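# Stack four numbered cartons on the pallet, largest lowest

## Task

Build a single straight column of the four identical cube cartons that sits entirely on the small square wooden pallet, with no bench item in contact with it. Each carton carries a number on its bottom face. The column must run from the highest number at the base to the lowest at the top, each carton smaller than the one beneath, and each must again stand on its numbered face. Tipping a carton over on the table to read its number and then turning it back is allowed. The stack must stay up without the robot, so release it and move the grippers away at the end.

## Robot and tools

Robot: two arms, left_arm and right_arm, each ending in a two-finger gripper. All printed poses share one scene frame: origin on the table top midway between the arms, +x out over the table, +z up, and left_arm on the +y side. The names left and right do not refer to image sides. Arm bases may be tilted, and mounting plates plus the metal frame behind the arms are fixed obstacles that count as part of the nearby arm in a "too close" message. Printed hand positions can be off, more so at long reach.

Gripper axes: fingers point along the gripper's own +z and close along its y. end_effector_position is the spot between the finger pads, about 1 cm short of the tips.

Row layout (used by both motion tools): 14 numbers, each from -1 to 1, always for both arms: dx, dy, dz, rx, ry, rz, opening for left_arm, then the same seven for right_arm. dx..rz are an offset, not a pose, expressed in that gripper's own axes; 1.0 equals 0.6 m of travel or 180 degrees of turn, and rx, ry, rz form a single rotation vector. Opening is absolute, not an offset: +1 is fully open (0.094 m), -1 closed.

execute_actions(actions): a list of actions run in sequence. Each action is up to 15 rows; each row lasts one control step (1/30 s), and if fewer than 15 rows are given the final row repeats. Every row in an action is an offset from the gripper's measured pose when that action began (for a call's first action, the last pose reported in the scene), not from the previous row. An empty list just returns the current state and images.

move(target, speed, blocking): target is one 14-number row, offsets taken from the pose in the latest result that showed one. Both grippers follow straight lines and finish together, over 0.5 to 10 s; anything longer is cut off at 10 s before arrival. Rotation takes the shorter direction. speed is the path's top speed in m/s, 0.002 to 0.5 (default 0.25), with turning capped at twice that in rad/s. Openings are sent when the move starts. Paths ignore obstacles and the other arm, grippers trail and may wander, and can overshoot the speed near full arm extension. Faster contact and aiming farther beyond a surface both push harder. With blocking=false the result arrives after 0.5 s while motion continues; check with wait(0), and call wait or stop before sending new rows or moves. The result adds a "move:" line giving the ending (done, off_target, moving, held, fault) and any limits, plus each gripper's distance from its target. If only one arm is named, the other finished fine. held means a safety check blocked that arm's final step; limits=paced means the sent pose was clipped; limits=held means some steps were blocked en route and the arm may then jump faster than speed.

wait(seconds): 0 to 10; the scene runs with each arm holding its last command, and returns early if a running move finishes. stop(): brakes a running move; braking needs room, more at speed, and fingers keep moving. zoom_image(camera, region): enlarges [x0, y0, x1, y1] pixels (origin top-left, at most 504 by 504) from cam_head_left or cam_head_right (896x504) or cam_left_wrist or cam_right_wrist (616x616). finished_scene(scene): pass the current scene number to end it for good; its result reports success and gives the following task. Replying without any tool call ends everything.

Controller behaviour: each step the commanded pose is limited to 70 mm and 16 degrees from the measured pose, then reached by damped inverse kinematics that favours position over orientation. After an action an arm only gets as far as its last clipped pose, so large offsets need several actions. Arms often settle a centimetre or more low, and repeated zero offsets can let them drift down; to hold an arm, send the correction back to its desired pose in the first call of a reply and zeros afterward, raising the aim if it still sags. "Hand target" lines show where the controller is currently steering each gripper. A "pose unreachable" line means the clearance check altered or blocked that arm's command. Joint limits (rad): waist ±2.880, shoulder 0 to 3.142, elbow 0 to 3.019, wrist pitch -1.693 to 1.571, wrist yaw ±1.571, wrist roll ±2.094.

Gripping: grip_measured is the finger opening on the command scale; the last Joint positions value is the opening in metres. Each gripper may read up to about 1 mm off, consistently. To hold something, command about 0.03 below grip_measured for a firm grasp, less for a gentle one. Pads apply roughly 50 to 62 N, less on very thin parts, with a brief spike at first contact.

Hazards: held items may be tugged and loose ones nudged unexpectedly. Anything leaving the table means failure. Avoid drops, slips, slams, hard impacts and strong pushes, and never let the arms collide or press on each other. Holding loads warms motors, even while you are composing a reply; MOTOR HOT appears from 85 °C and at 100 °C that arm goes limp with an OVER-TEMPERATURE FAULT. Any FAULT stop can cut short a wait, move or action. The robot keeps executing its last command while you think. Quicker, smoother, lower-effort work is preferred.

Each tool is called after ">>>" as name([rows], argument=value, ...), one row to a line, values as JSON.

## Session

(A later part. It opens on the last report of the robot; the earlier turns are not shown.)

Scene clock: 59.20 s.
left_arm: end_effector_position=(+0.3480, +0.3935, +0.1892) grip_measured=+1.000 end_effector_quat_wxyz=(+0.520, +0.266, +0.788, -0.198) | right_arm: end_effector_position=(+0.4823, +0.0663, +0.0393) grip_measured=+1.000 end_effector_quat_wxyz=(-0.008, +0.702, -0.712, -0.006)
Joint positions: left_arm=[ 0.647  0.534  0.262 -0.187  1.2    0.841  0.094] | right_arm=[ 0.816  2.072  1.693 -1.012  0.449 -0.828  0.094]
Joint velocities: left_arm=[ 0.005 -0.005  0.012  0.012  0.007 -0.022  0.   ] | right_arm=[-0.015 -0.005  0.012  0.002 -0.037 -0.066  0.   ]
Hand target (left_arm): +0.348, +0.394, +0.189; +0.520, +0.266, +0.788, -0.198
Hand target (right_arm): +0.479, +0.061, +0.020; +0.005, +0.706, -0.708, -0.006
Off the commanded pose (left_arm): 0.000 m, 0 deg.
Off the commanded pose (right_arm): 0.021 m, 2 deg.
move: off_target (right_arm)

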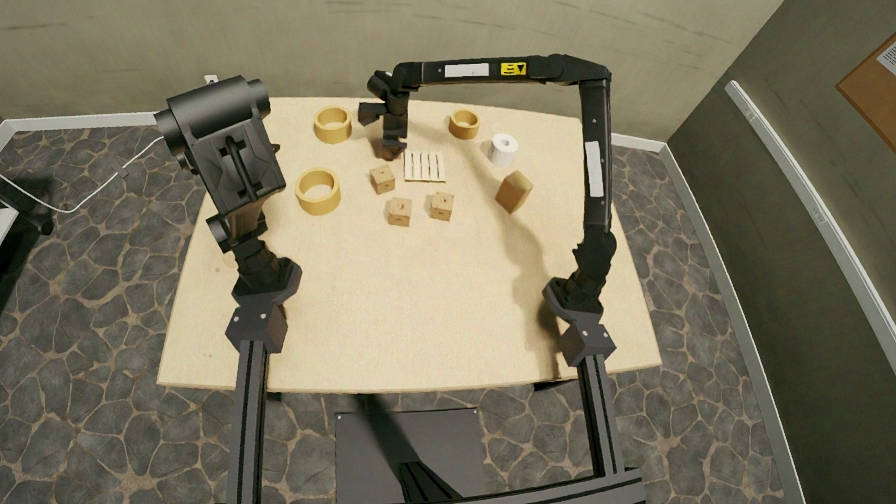

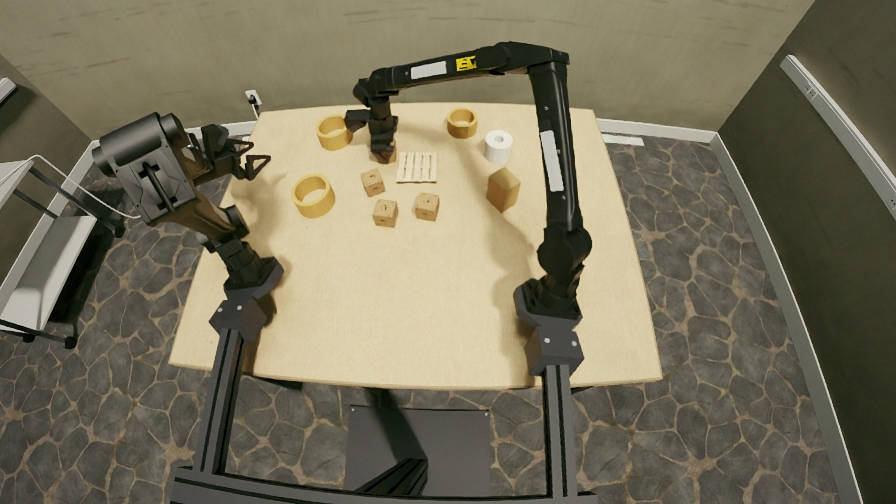

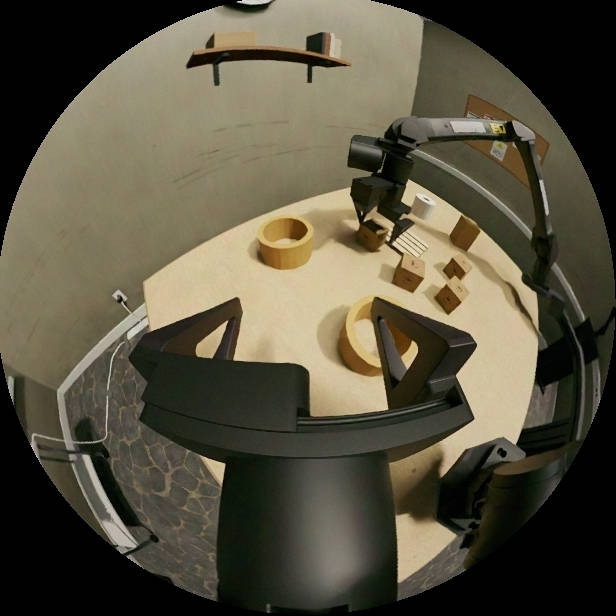

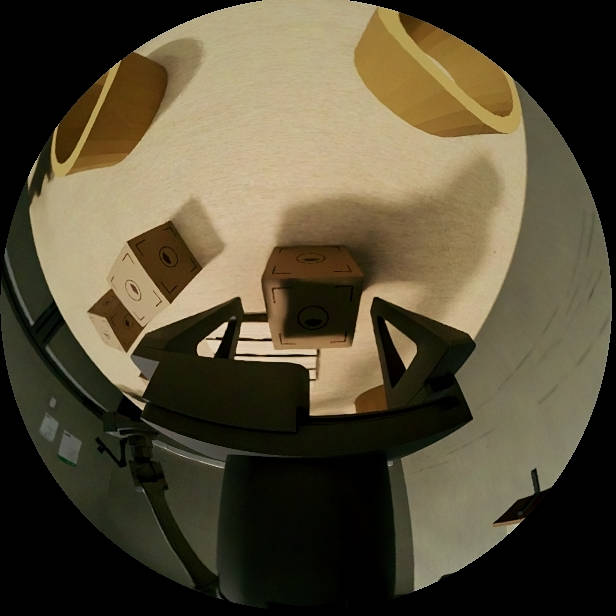

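>>> move(target=[0,0,0,0,0,0,1,0,0,0.065,0,0,0,1], speed=0.06)

>>> execute_actions([
  [[0,0,0,0,0,0,1,0,0,0,0,0,0,0.09]],
  [[0,0,0,0,0,0,1,0,0,-0.11,0,0,0,0.09]],
])

>>> move(target=[0,0,0,0,0,0,1,0.05,0.2,-0.22,0,-0.42,0,0.09], speed=0.35)

>>> zoom_image(camera="cam_left_wrist", region=[350,80,550,280])

Scene clock: 60.63 s.
left_arm: end_effector_position=(+0.3480, +0.3935, +0.1892) grip_measured=+1.000 end_effector_quat_wxyz=(+0.520, +0.266, +0.788, -0.198) | right_arm: end_effector_position=(+0.4884, +0.0730, +0.0252) grip_measured=+1.000 end_effector_quat_wxyz=(-0.025, +0.698, -0.716, -0.006)
Joint positions: left_arm=[ 0.647  0.534  0.262 -0.187  1.2    0.841  0.094] | right_arm=[ 0.807  2.091  1.689 -0.946  0.445 -0.843  0.094]
Joint velocities: left_arm=[-0.015  0.005  0.007 -0.002  0.007  0.022  0.   ] | right_arm=[-0.005 -0.005 -0.002  0.007 -0.037 -0.007  0.   ]
Hand target (left_arm): +0.348, +0.394, +0.189; +0.520, +0.266, +0.788, -0.198
Hand target (right_arm): +0.483, +0.066, +0.001; -0.008, +0.702, -0.712, -0.006
Off the commanded pose (left_arm): 0.000 m, 0 deg.
Off the commanded pose (right_arm): 0.026 m, 2 deg.
move: off_target (right_arm)

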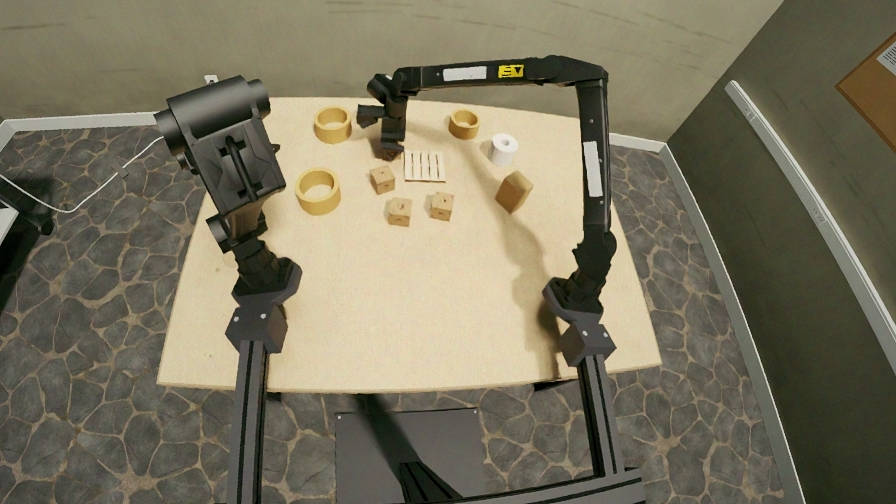

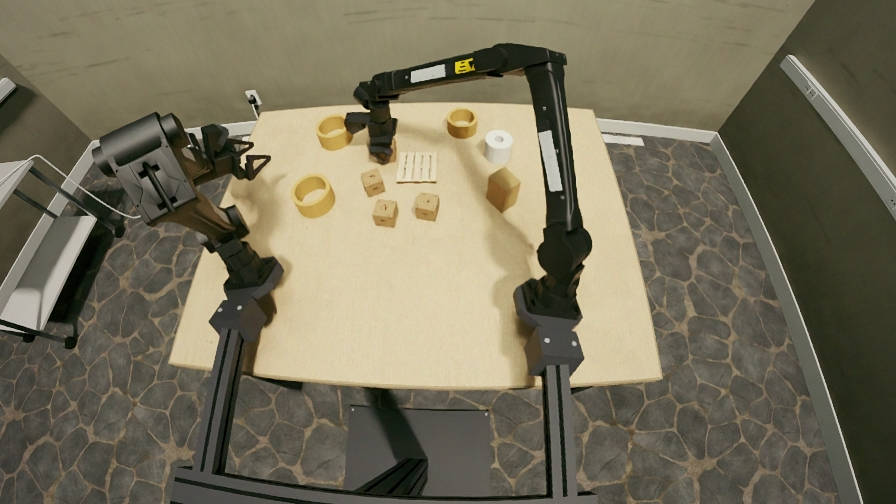

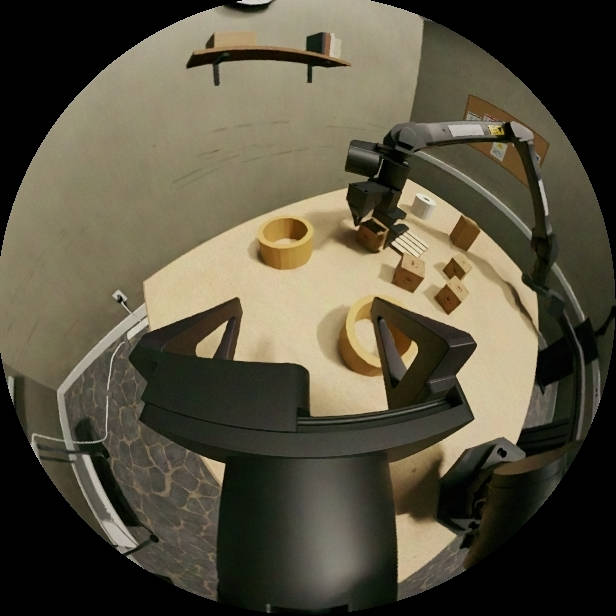

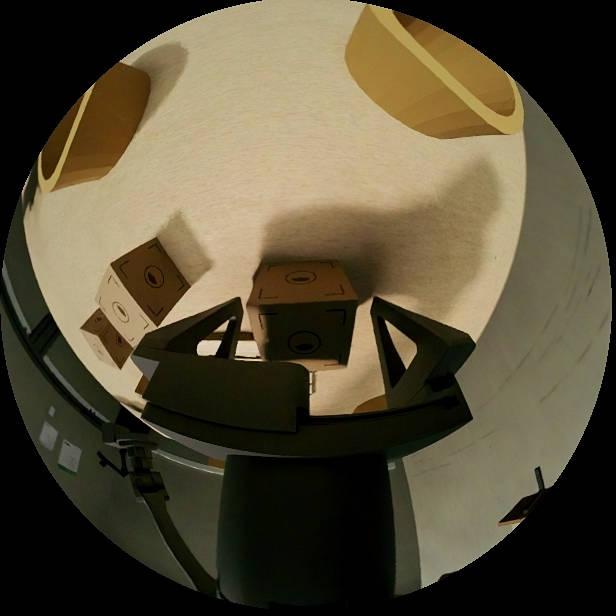

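Scene clock: 61.63 s.
left_arm: end_effector_position=(+0.3480, +0.3935, +0.1892) grip_measured=+1.000 end_effector_quat_wxyz=(+0.520, +0.266, +0.788, -0.198) | right_arm: end_effector_position=(+0.4779, +0.0652, +0.0764) grip_measured=+0.131 end_effector_quat_wxyz=(-0.012, +0.705, -0.709, -0.006)
Joint positions: left_arm=[ 0.647  0.534  0.262 -0.187  1.2    0.841  0.094] | right_arm=[ 0.845  2.017  1.689 -1.067  0.454 -0.808  0.053]
Joint velocities: left_arm=[-0.005 -0.005  0.012 -0.012  0.022 -0.022  0.   ] | right_arm=[ 0.015 -0.015 -0.002 -0.022  0.007 -0.037 -0.001]
Hand target (left_arm): +0.348, +0.394, +0.189; +0.520, +0.266, +0.788, -0.198
Hand target (right_arm): +0.485, +0.070, +0.091; -0.025, +0.698, -0.716, -0.006
Off the commanded pose (left_arm): 0.000 m, 0 deg.
Off the commanded pose (right_arm): 0.018 m, 2 deg.

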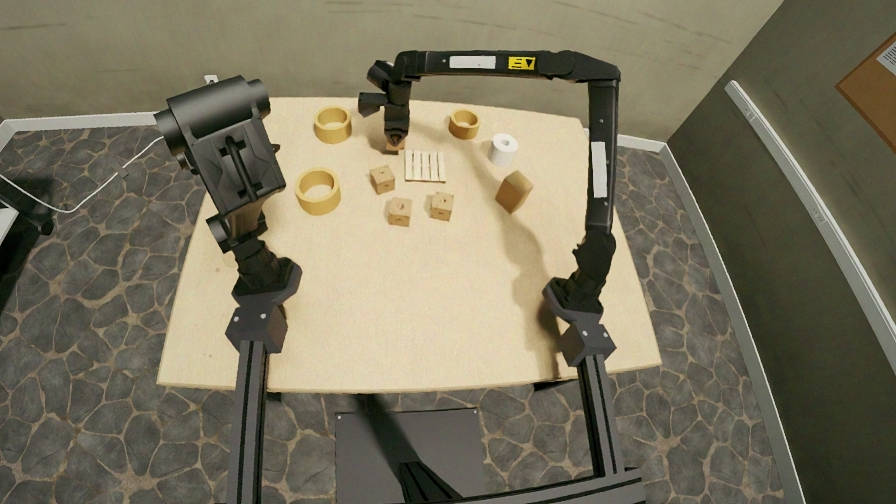

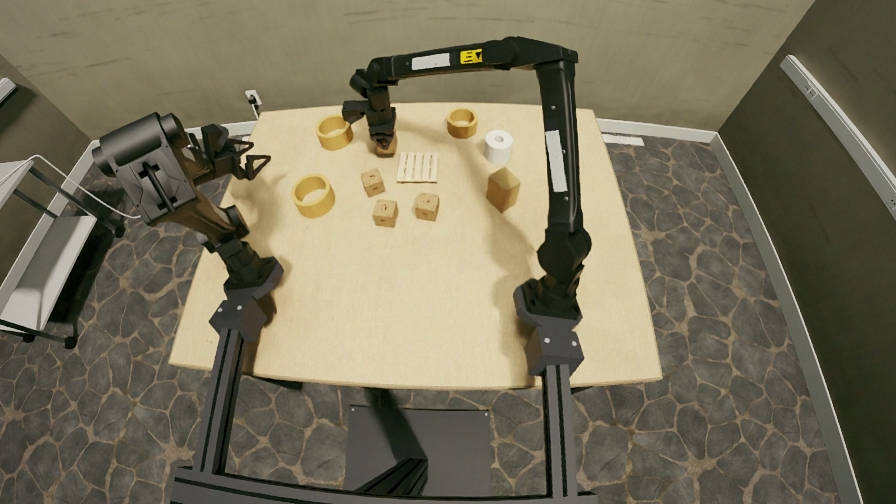

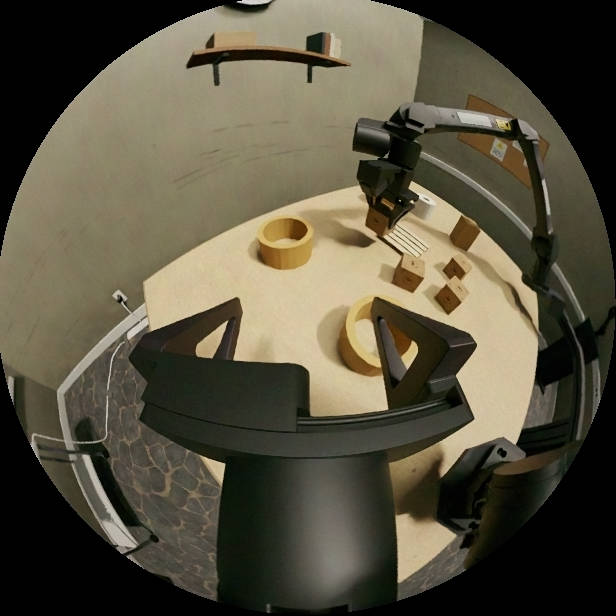

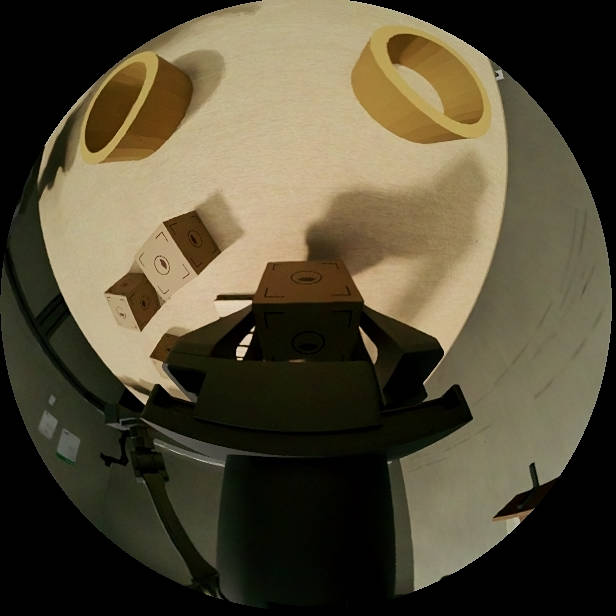

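Scene clock: 64.00 s.
left_arm: end_effector_position=(+0.3480, +0.3935, +0.1892) grip_measured=+1.000 end_effector_quat_wxyz=(+0.520, +0.266, +0.788, -0.198) | right_arm: end_effector_position=(+0.3441, +0.0409, +0.1978) grip_measured=+0.131 end_effector_quat_wxyz=(-0.436, +0.568, -0.544, -0.439)
Joint positions: left_arm=[ 0.647  0.534  0.262 -0.187  1.2    0.841  0.094] | right_arm=[ 0.733  1.467  0.758  0.138 -0.658 -0.864  0.053]
Joint velocities: left_arm=[ 0.005  0.005 -0.007 -0.002  0.037 -0.051  0.   ] | right_arm=[-0.005  0.005 -0.002 -0.007 -0.007  0.081 -0.   ]
Hand target (left_arm): +0.348, +0.394, +0.189; +0.520, +0.266, +0.788, -0.198
Hand target (right_arm): +0.352, +0.034, +0.205; -0.446, +0.558, -0.548, -0.436
Off the commanded pose (left_arm): 0.000 m, 0 deg.
Off the commanded pose (right_arm): 0.017 m, 2 deg.
move: off_target (right_arm)

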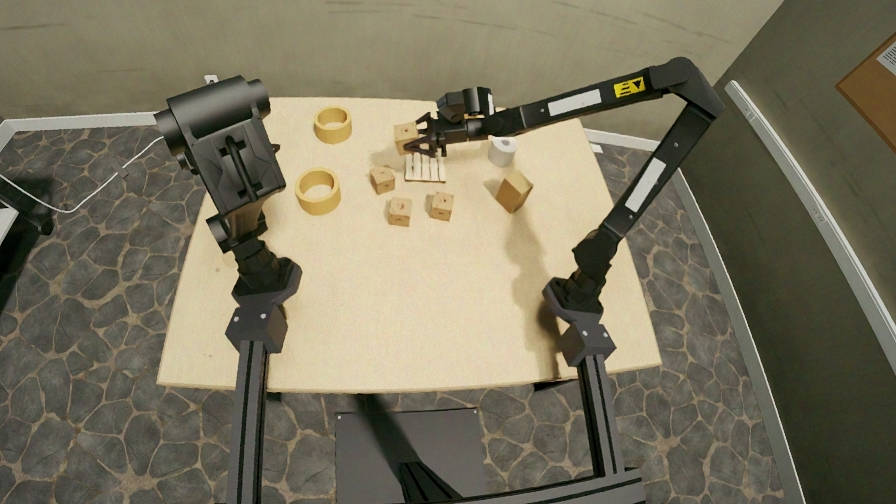

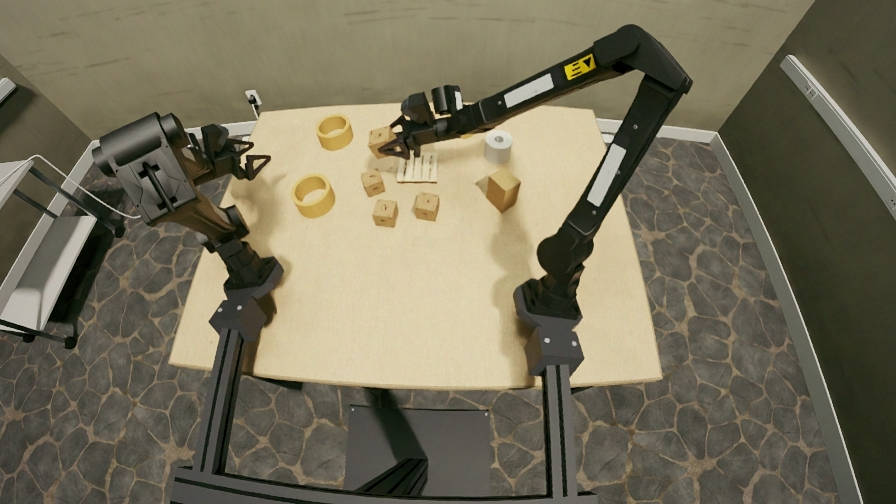

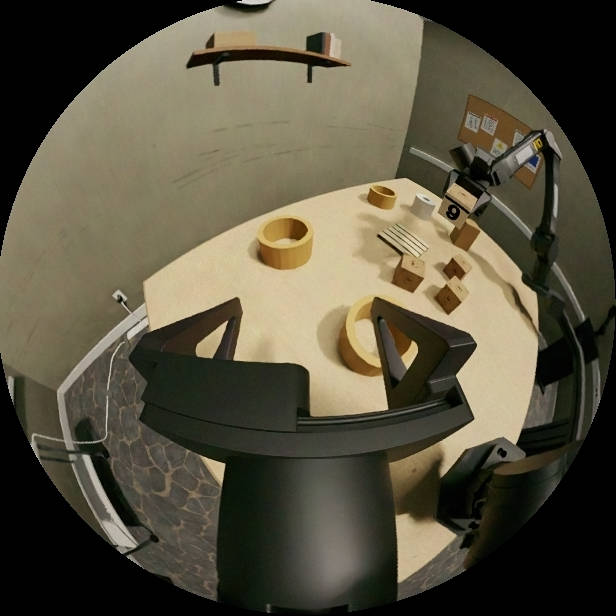

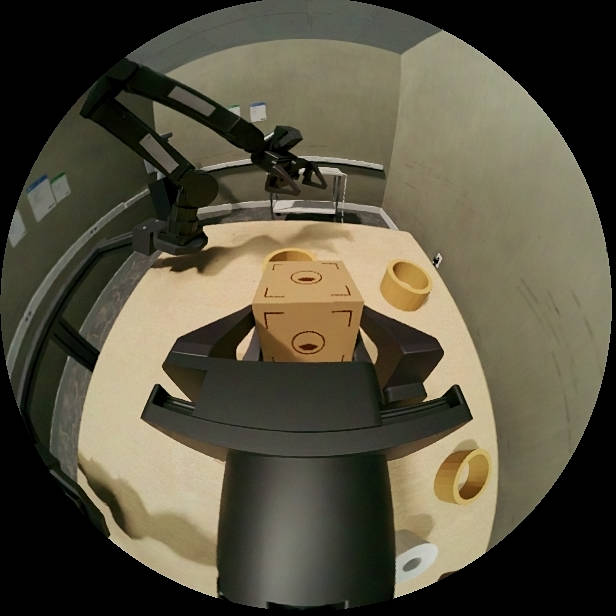

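Region (350, 80, 550, 280) of cam_left_wrist's 616x616 image, scaled by 2.520, with more detail than that image has.

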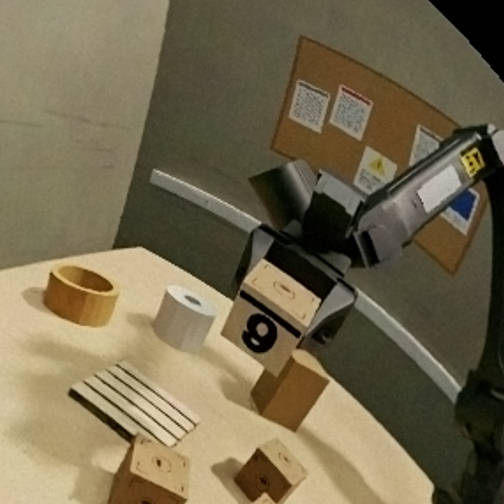

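>>> move(target=[0,0,0,0,0,0,1,0.26,-0.02,-0.23,0,0.41,0,0.09], speed=0.3)

>>> move(target=[0,0,0,0,0,0,1,0,0,0.08,0,0,0,0.09], speed=0.06)

Scene clock: 66.73 s.
left_arm: end_effector_position=(+0.3480, +0.3935, +0.1892) grip_measured=+1.000 end_effector_quat_wxyz=(+0.520, +0.266, +0.788, -0.198) | right_arm: end_effector_position=(+0.3423, -0.1329, +0.0772) grip_measured=+0.131 end_effector_quat_wxyz=(-0.014, +0.727, -0.686, -0.018)
Joint positions: left_arm=[ 0.647  0.534  0.262 -0.187  1.2    0.841  0.094] | right_arm=[ 0.725  1.465  0.893 -0.769  0.404 -1.002  0.053]
Joint velocities: left_arm=[-0.005 -0.005  0.002 -0.017 -0.007  0.022  0.   ] | right_arm=[-0.005 -0.005  0.002 -0.002 -0.037 -0.007 -0.001]
Hand target (left_arm): +0.348, +0.394, +0.189; +0.520, +0.266, +0.788, -0.198
Hand target (right_arm): +0.361, -0.130, +0.080; -0.019, +0.715, -0.699, -0.014
Off the commanded pose (left_arm): 0.000 m, 0 deg.
Off the commanded pose (right_arm): 0.021 m, 2 deg.
move: off_target (right_arm)

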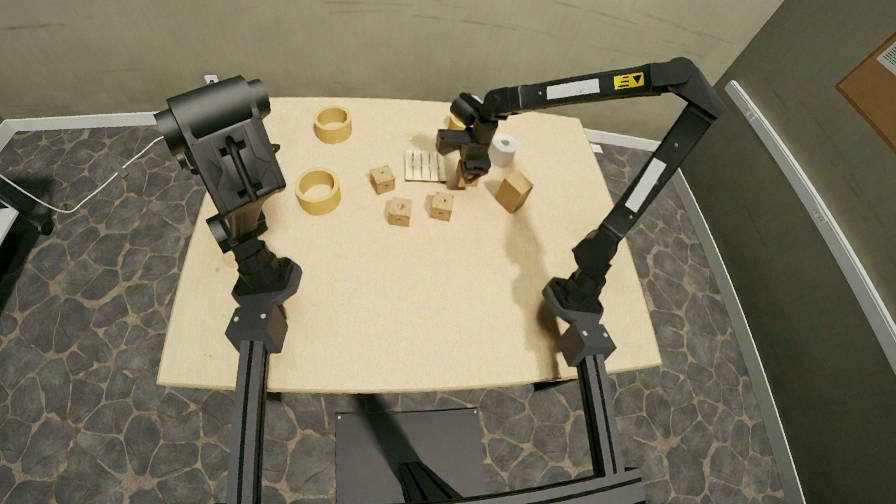

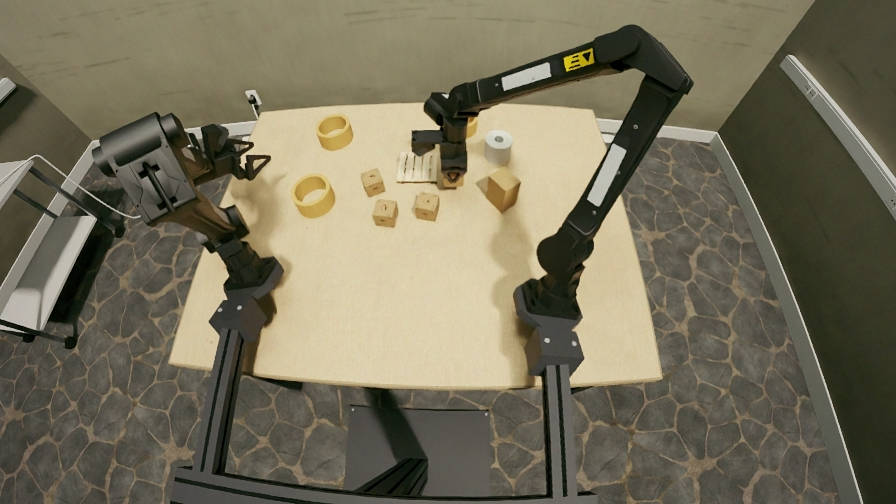

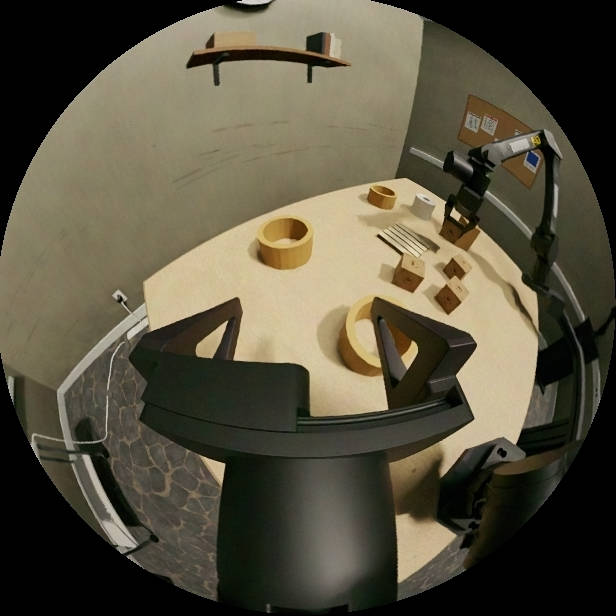

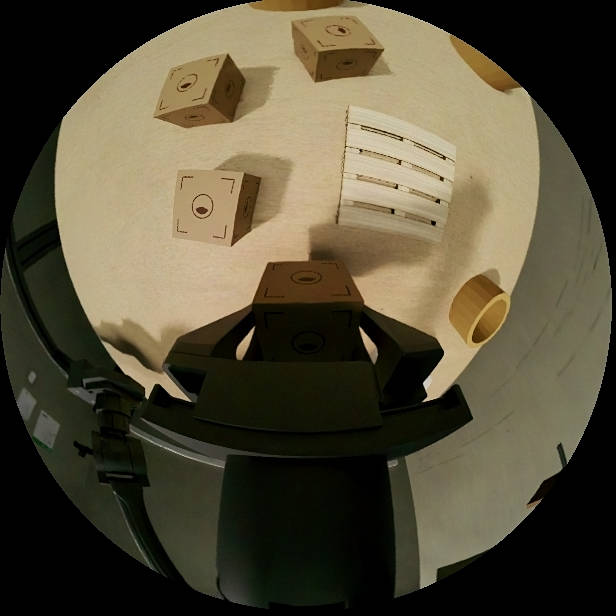

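Scene clock: 67.87 s.
left_arm: end_effector_position=(+0.3480, +0.3935, +0.1892) grip_measured=+1.000 end_effector_quat_wxyz=(+0.520, +0.266, +0.788, -0.198) | right_arm: end_effector_position=(+0.3467, -0.1269, +0.0405) grip_measured=+0.131 end_effector_quat_wxyz=(-0.025, +0.724, -0.689, -0.016)
Joint positions: left_arm=[ 0.647  0.534  0.262 -0.187  1.2    0.841  0.094] | right_arm=[ 0.69   1.541  0.873 -0.634  0.394 -1.038  0.053]
Joint velocities: left_arm=[-0.005 -0.005  0.027  0.007 -0.007  0.022  0.   ] | right_arm=[ 0.015 -0.015  0.012  0.007 -0.081  0.007 -0.001]
Hand target (left_arm): +0.348, +0.394, +0.189; +0.520, +0.266, +0.788, -0.198
Hand target (right_arm): +0.343, -0.131, +0.030; -0.015, +0.727, -0.686, -0.018
Off the commanded pose (left_arm): 0.000 m, 0 deg.
Off the commanded pose (right_arm): 0.013 m, 1 deg.
move: off_target (right_arm)

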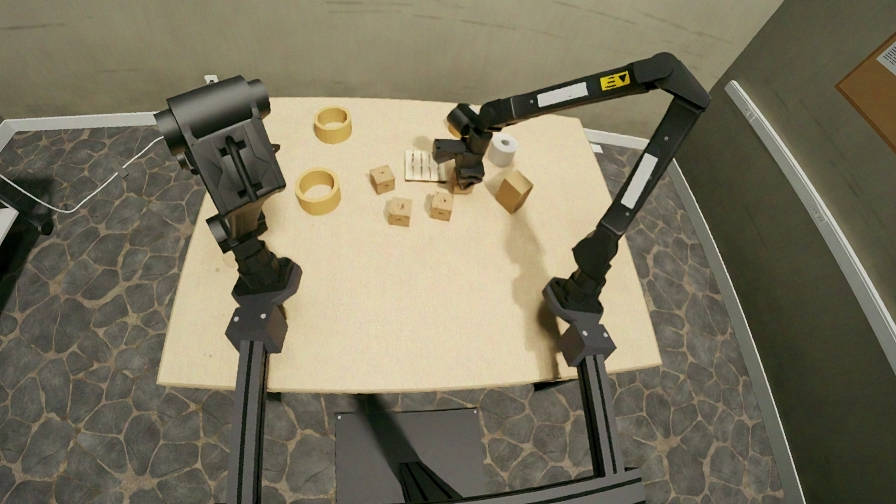

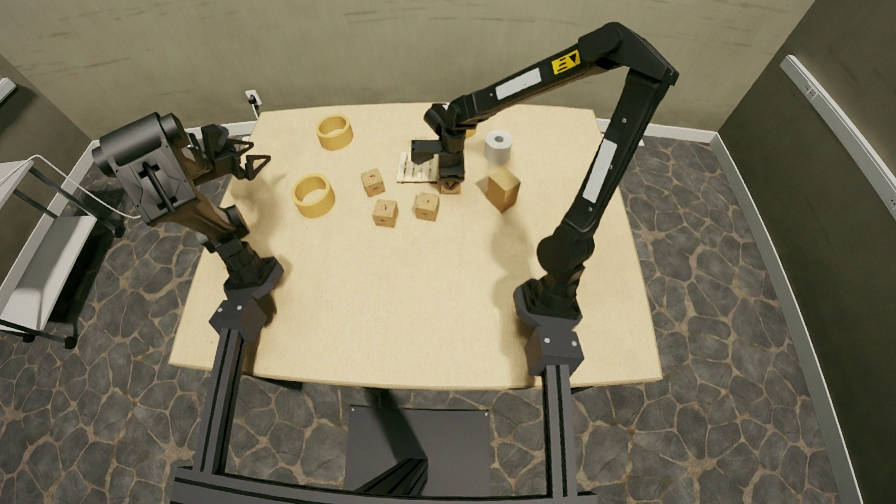

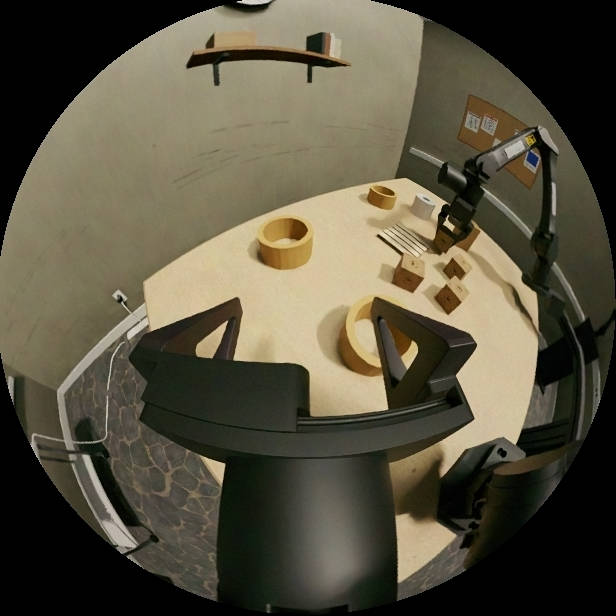

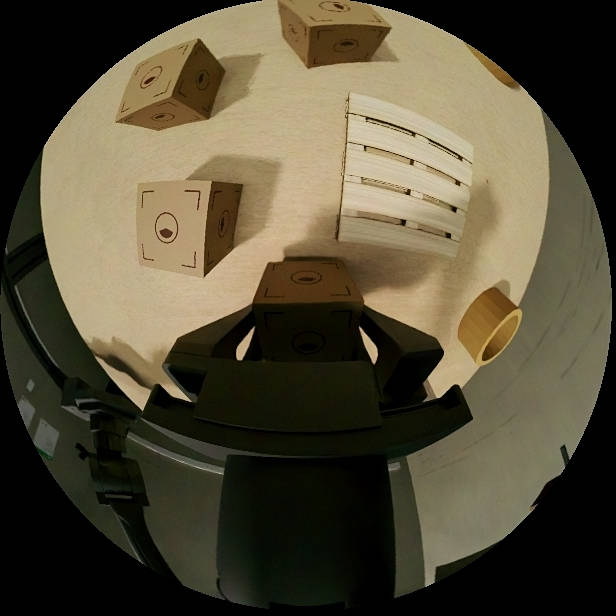

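>>> move(target=[0,0,0,0,0,0,1,0.025,0,0.04,0,0,0,0.09], speed=0.05)

>>> execute_actions([
  [[0,0,0,0,0,0,1,0,0,0,0,0,0,1]],
  [[0,0,0,0,0,0,1,0,0,-0.11,0,0,0,1]],
])

>>> move(target=[0,0,0,0,0,0,1,-0.12,0.115,-0.01,0,0.01,0.065,1])

Scene clock: 69.00 s.
left_arm: end_effector_position=(+0.3480, +0.3935, +0.1892) grip_measured=+1.000 end_effector_quat_wxyz=(+0.520, +0.266, +0.788, -0.198) | right_arm: end_effector_position=(+0.3532, -0.1367, +0.0277) grip_measured=+0.131 end_effector_quat_wxyz=(-0.036, +0.719, -0.694, -0.015)
Joint positions: left_arm=[ 0.647  0.534  0.262 -0.187  1.2    0.841  0.094] | right_arm=[ 0.649  1.545  0.849 -0.565  0.38  -1.077  0.053]
Joint velocities: left_arm=[ 0.005 -0.005 -0.002 -0.012  0.037  0.007  0.   ] | right_arm=[-0.005 -0.005  0.002  0.017 -0.037  0.022 -0.   ]
Hand target (left_arm): +0.348, +0.394, +0.189; +0.520, +0.266, +0.788, -0.198
Hand target (right_arm): +0.347, -0.141, +0.016; -0.025, +0.724, -0.689, -0.017
Off the commanded pose (left_arm): 0.000 m, 0 deg.
Off the commanded pose (right_arm): 0.014 m, 2 deg.
move: off_target (right_arm)

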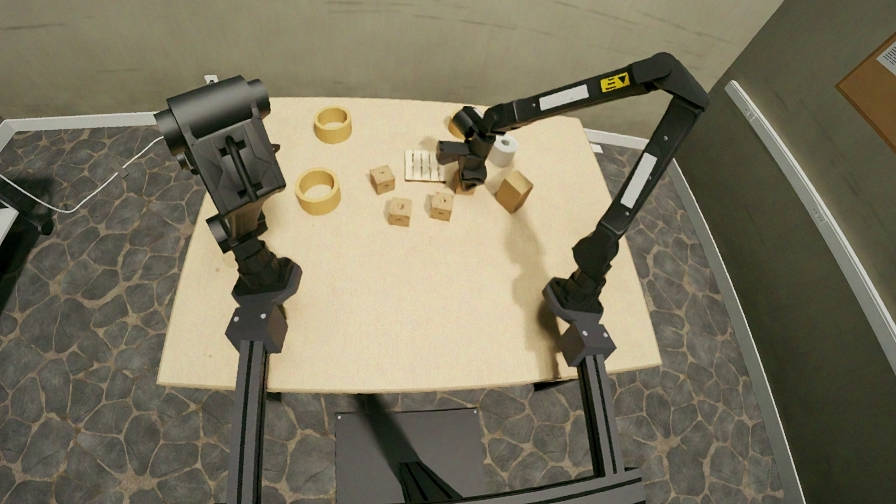

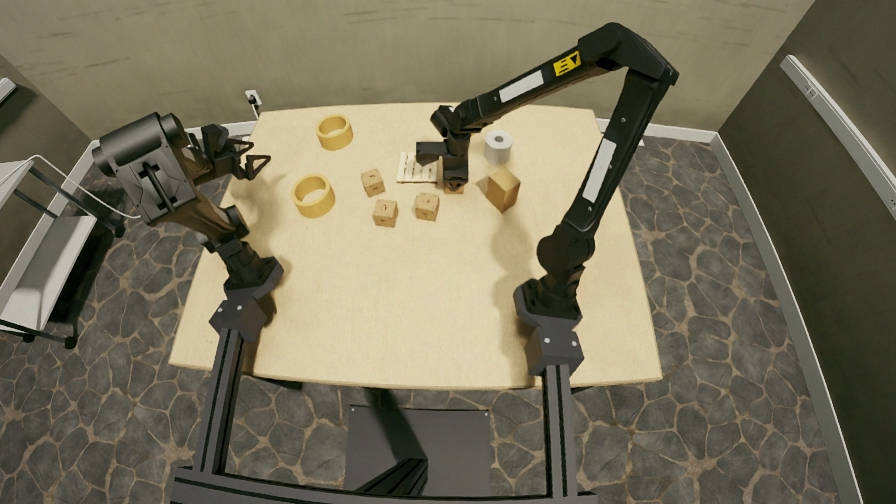

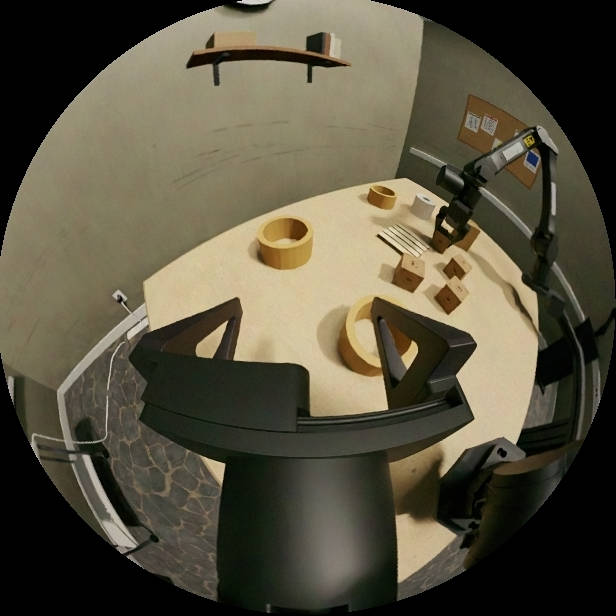

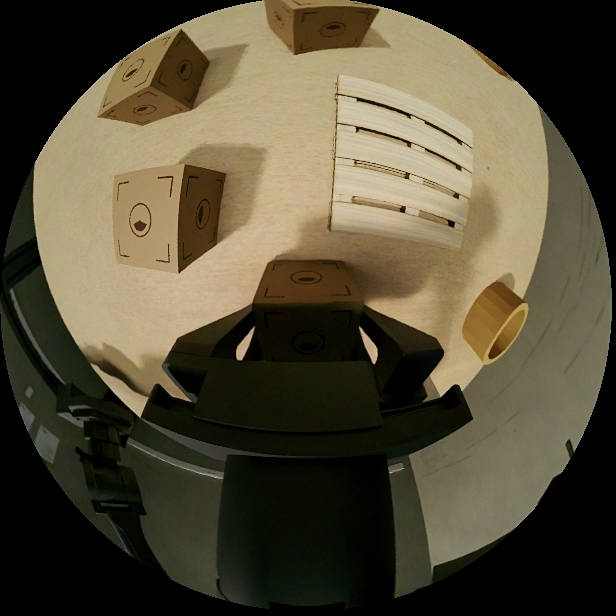

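Scene clock: 70.00 s.
left_arm: end_effector_position=(+0.3480, +0.3935, +0.1892) grip_measured=+1.000 end_effector_quat_wxyz=(+0.520, +0.266, +0.788, -0.198) | right_arm: end_effector_position=(+0.3415, -0.1470, +0.0889) grip_measured=+1.000 end_effector_quat_wxyz=(-0.031, +0.725, -0.688, -0.015)
Joint positions: left_arm=[ 0.647  0.534  0.262 -0.187  1.2    0.841  0.094] | right_arm=[ 0.711  1.394  0.853 -0.756  0.399 -1.025  0.094]
Joint velocities: left_arm=[ 0.005 -0.005 -0.002  0.012  0.022 -0.007  0.   ] | right_arm=[-0.015 -0.015  0.002 -0.012 -0.007 -0.037  0.   ]
Hand target (left_arm): +0.348, +0.394, +0.189; +0.520, +0.266, +0.788, -0.198
Hand target (right_arm): +0.350, -0.141, +0.093; -0.036, +0.719, -0.694, -0.014
Off the commanded pose (left_arm): 0.000 m, 0 deg.
Off the commanded pose (right_arm): 0.012 m, 1 deg.

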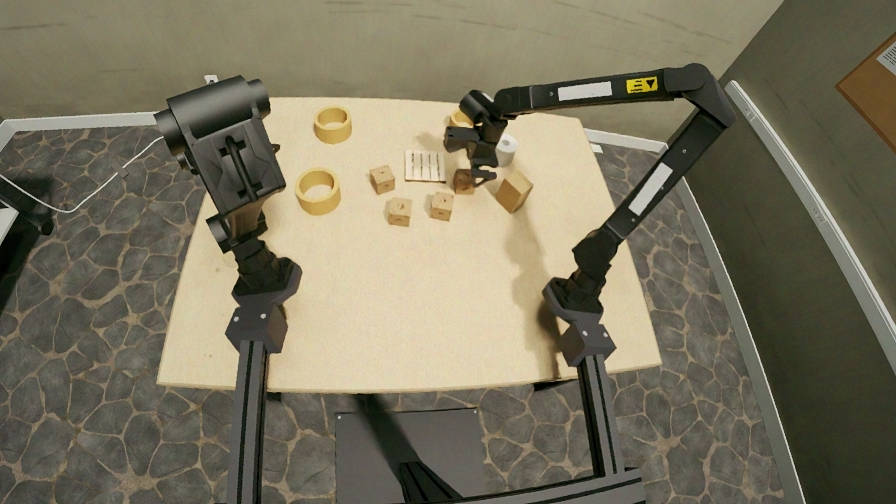

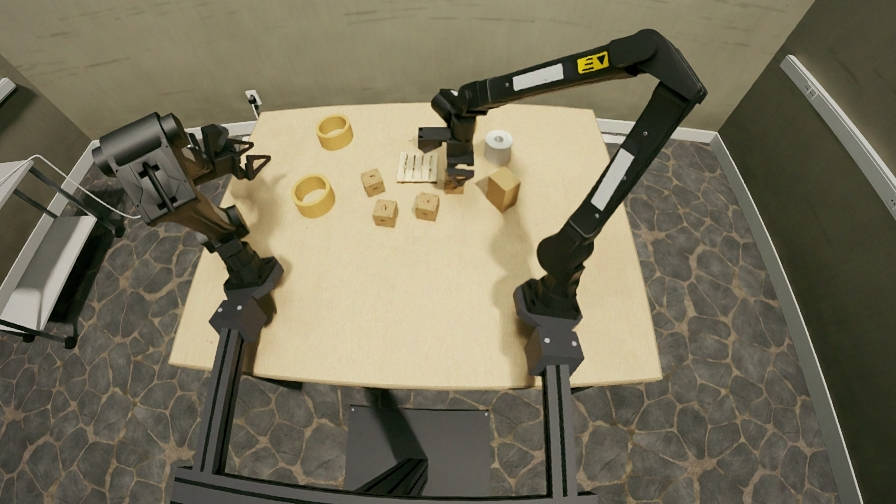

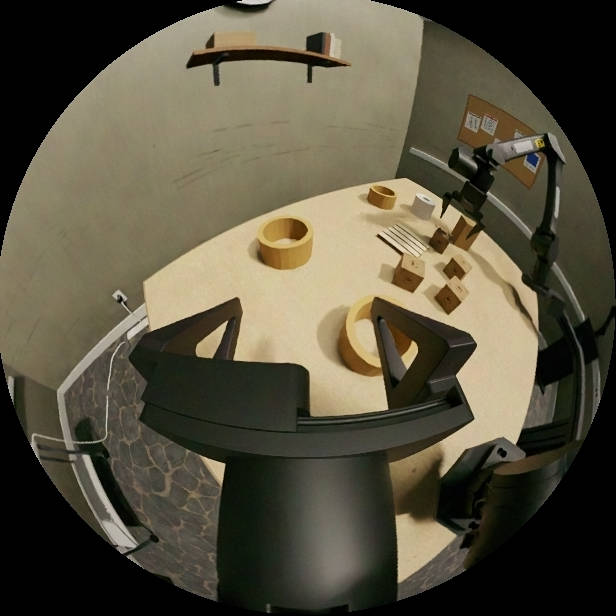

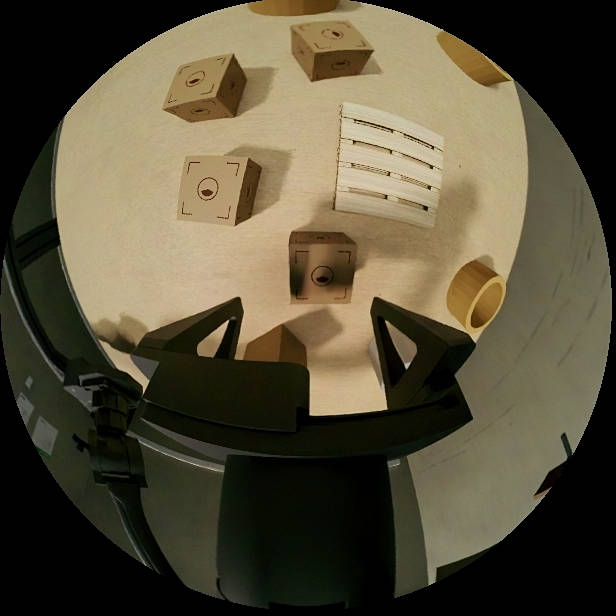

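Scene clock: 71.13 s.
left_arm: end_effector_position=(+0.3480, +0.3935, +0.1892) grip_measured=+1.000 end_effector_quat_wxyz=(+0.520, +0.266, +0.788, -0.198) | right_arm: end_effector_position=(+0.2714, -0.0797, +0.1003) grip_measured=+1.000 end_effector_quat_wxyz=(+0.025, -0.655, +0.755, +0.007)
Joint positions: left_arm=[ 0.647  0.534  0.262 -0.187  1.2    0.841  0.094] | right_arm=[ 0.969  1.48   0.841 -0.786  0.475 -0.549  0.094]
Joint velocities: left_arm=[-0.005 -0.005  0.012  0.012  0.037  0.066  0.   ] | right_arm=[-0.015 -0.015 -0.017 -0.007 -0.037 -0.022  0.   ]
Hand target (left_arm): +0.348, +0.394, +0.189; +0.520, +0.266, +0.788, -0.198
Hand target (right_arm): +0.270, -0.080, +0.096; +0.017, -0.651, +0.759, +0.005
Off the commanded pose (left_arm): 0.000 m, 0 deg.
Off the commanded pose (right_arm): 0.004 m, 1 deg.
move: done

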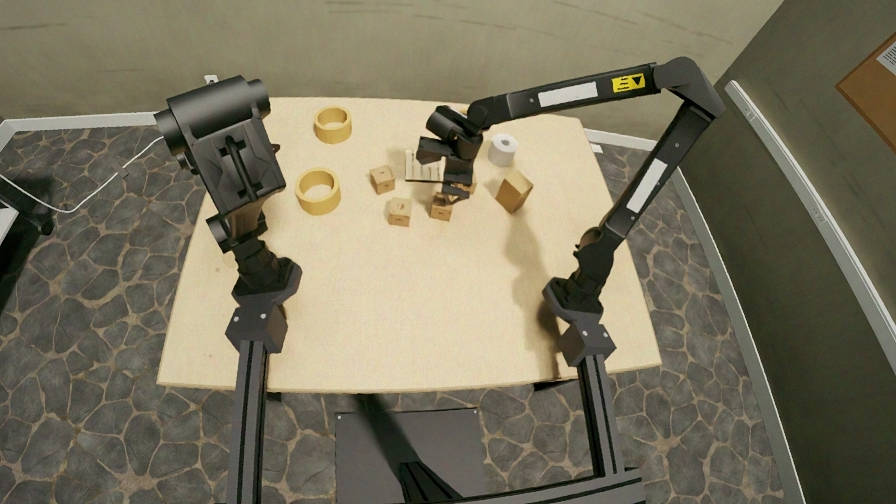

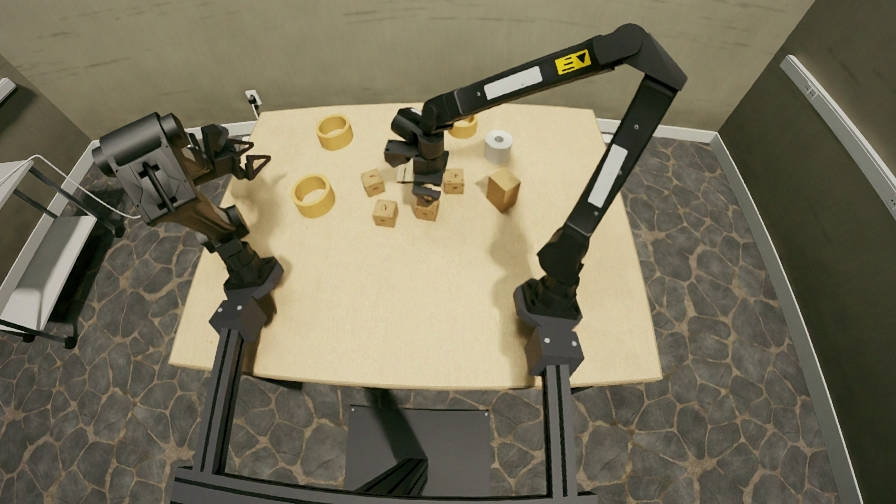

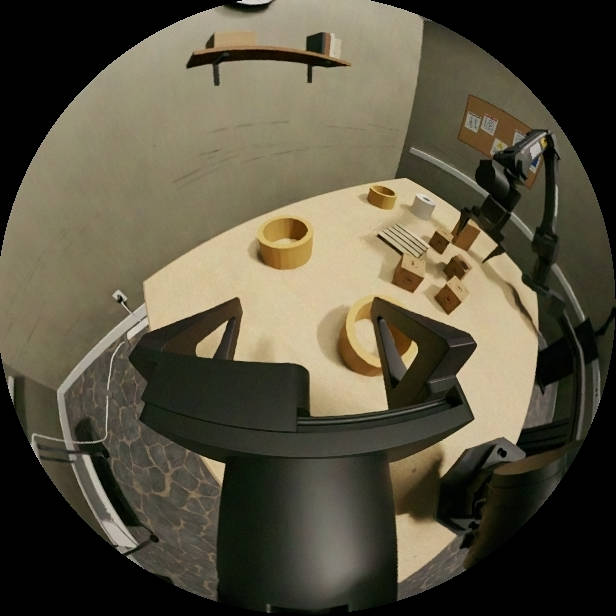

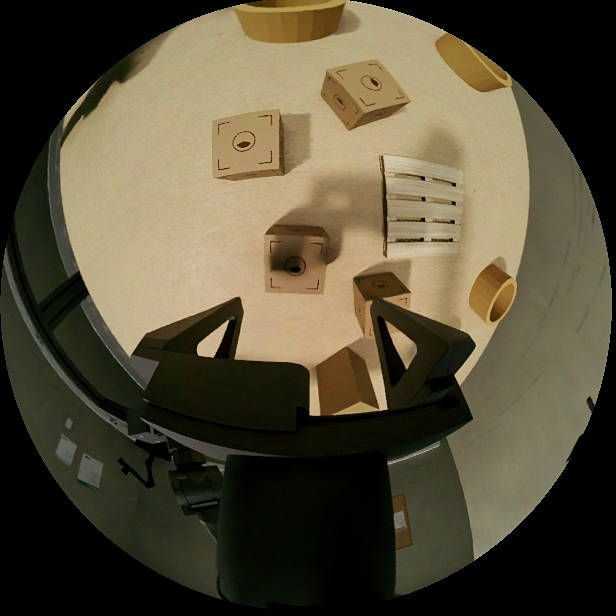

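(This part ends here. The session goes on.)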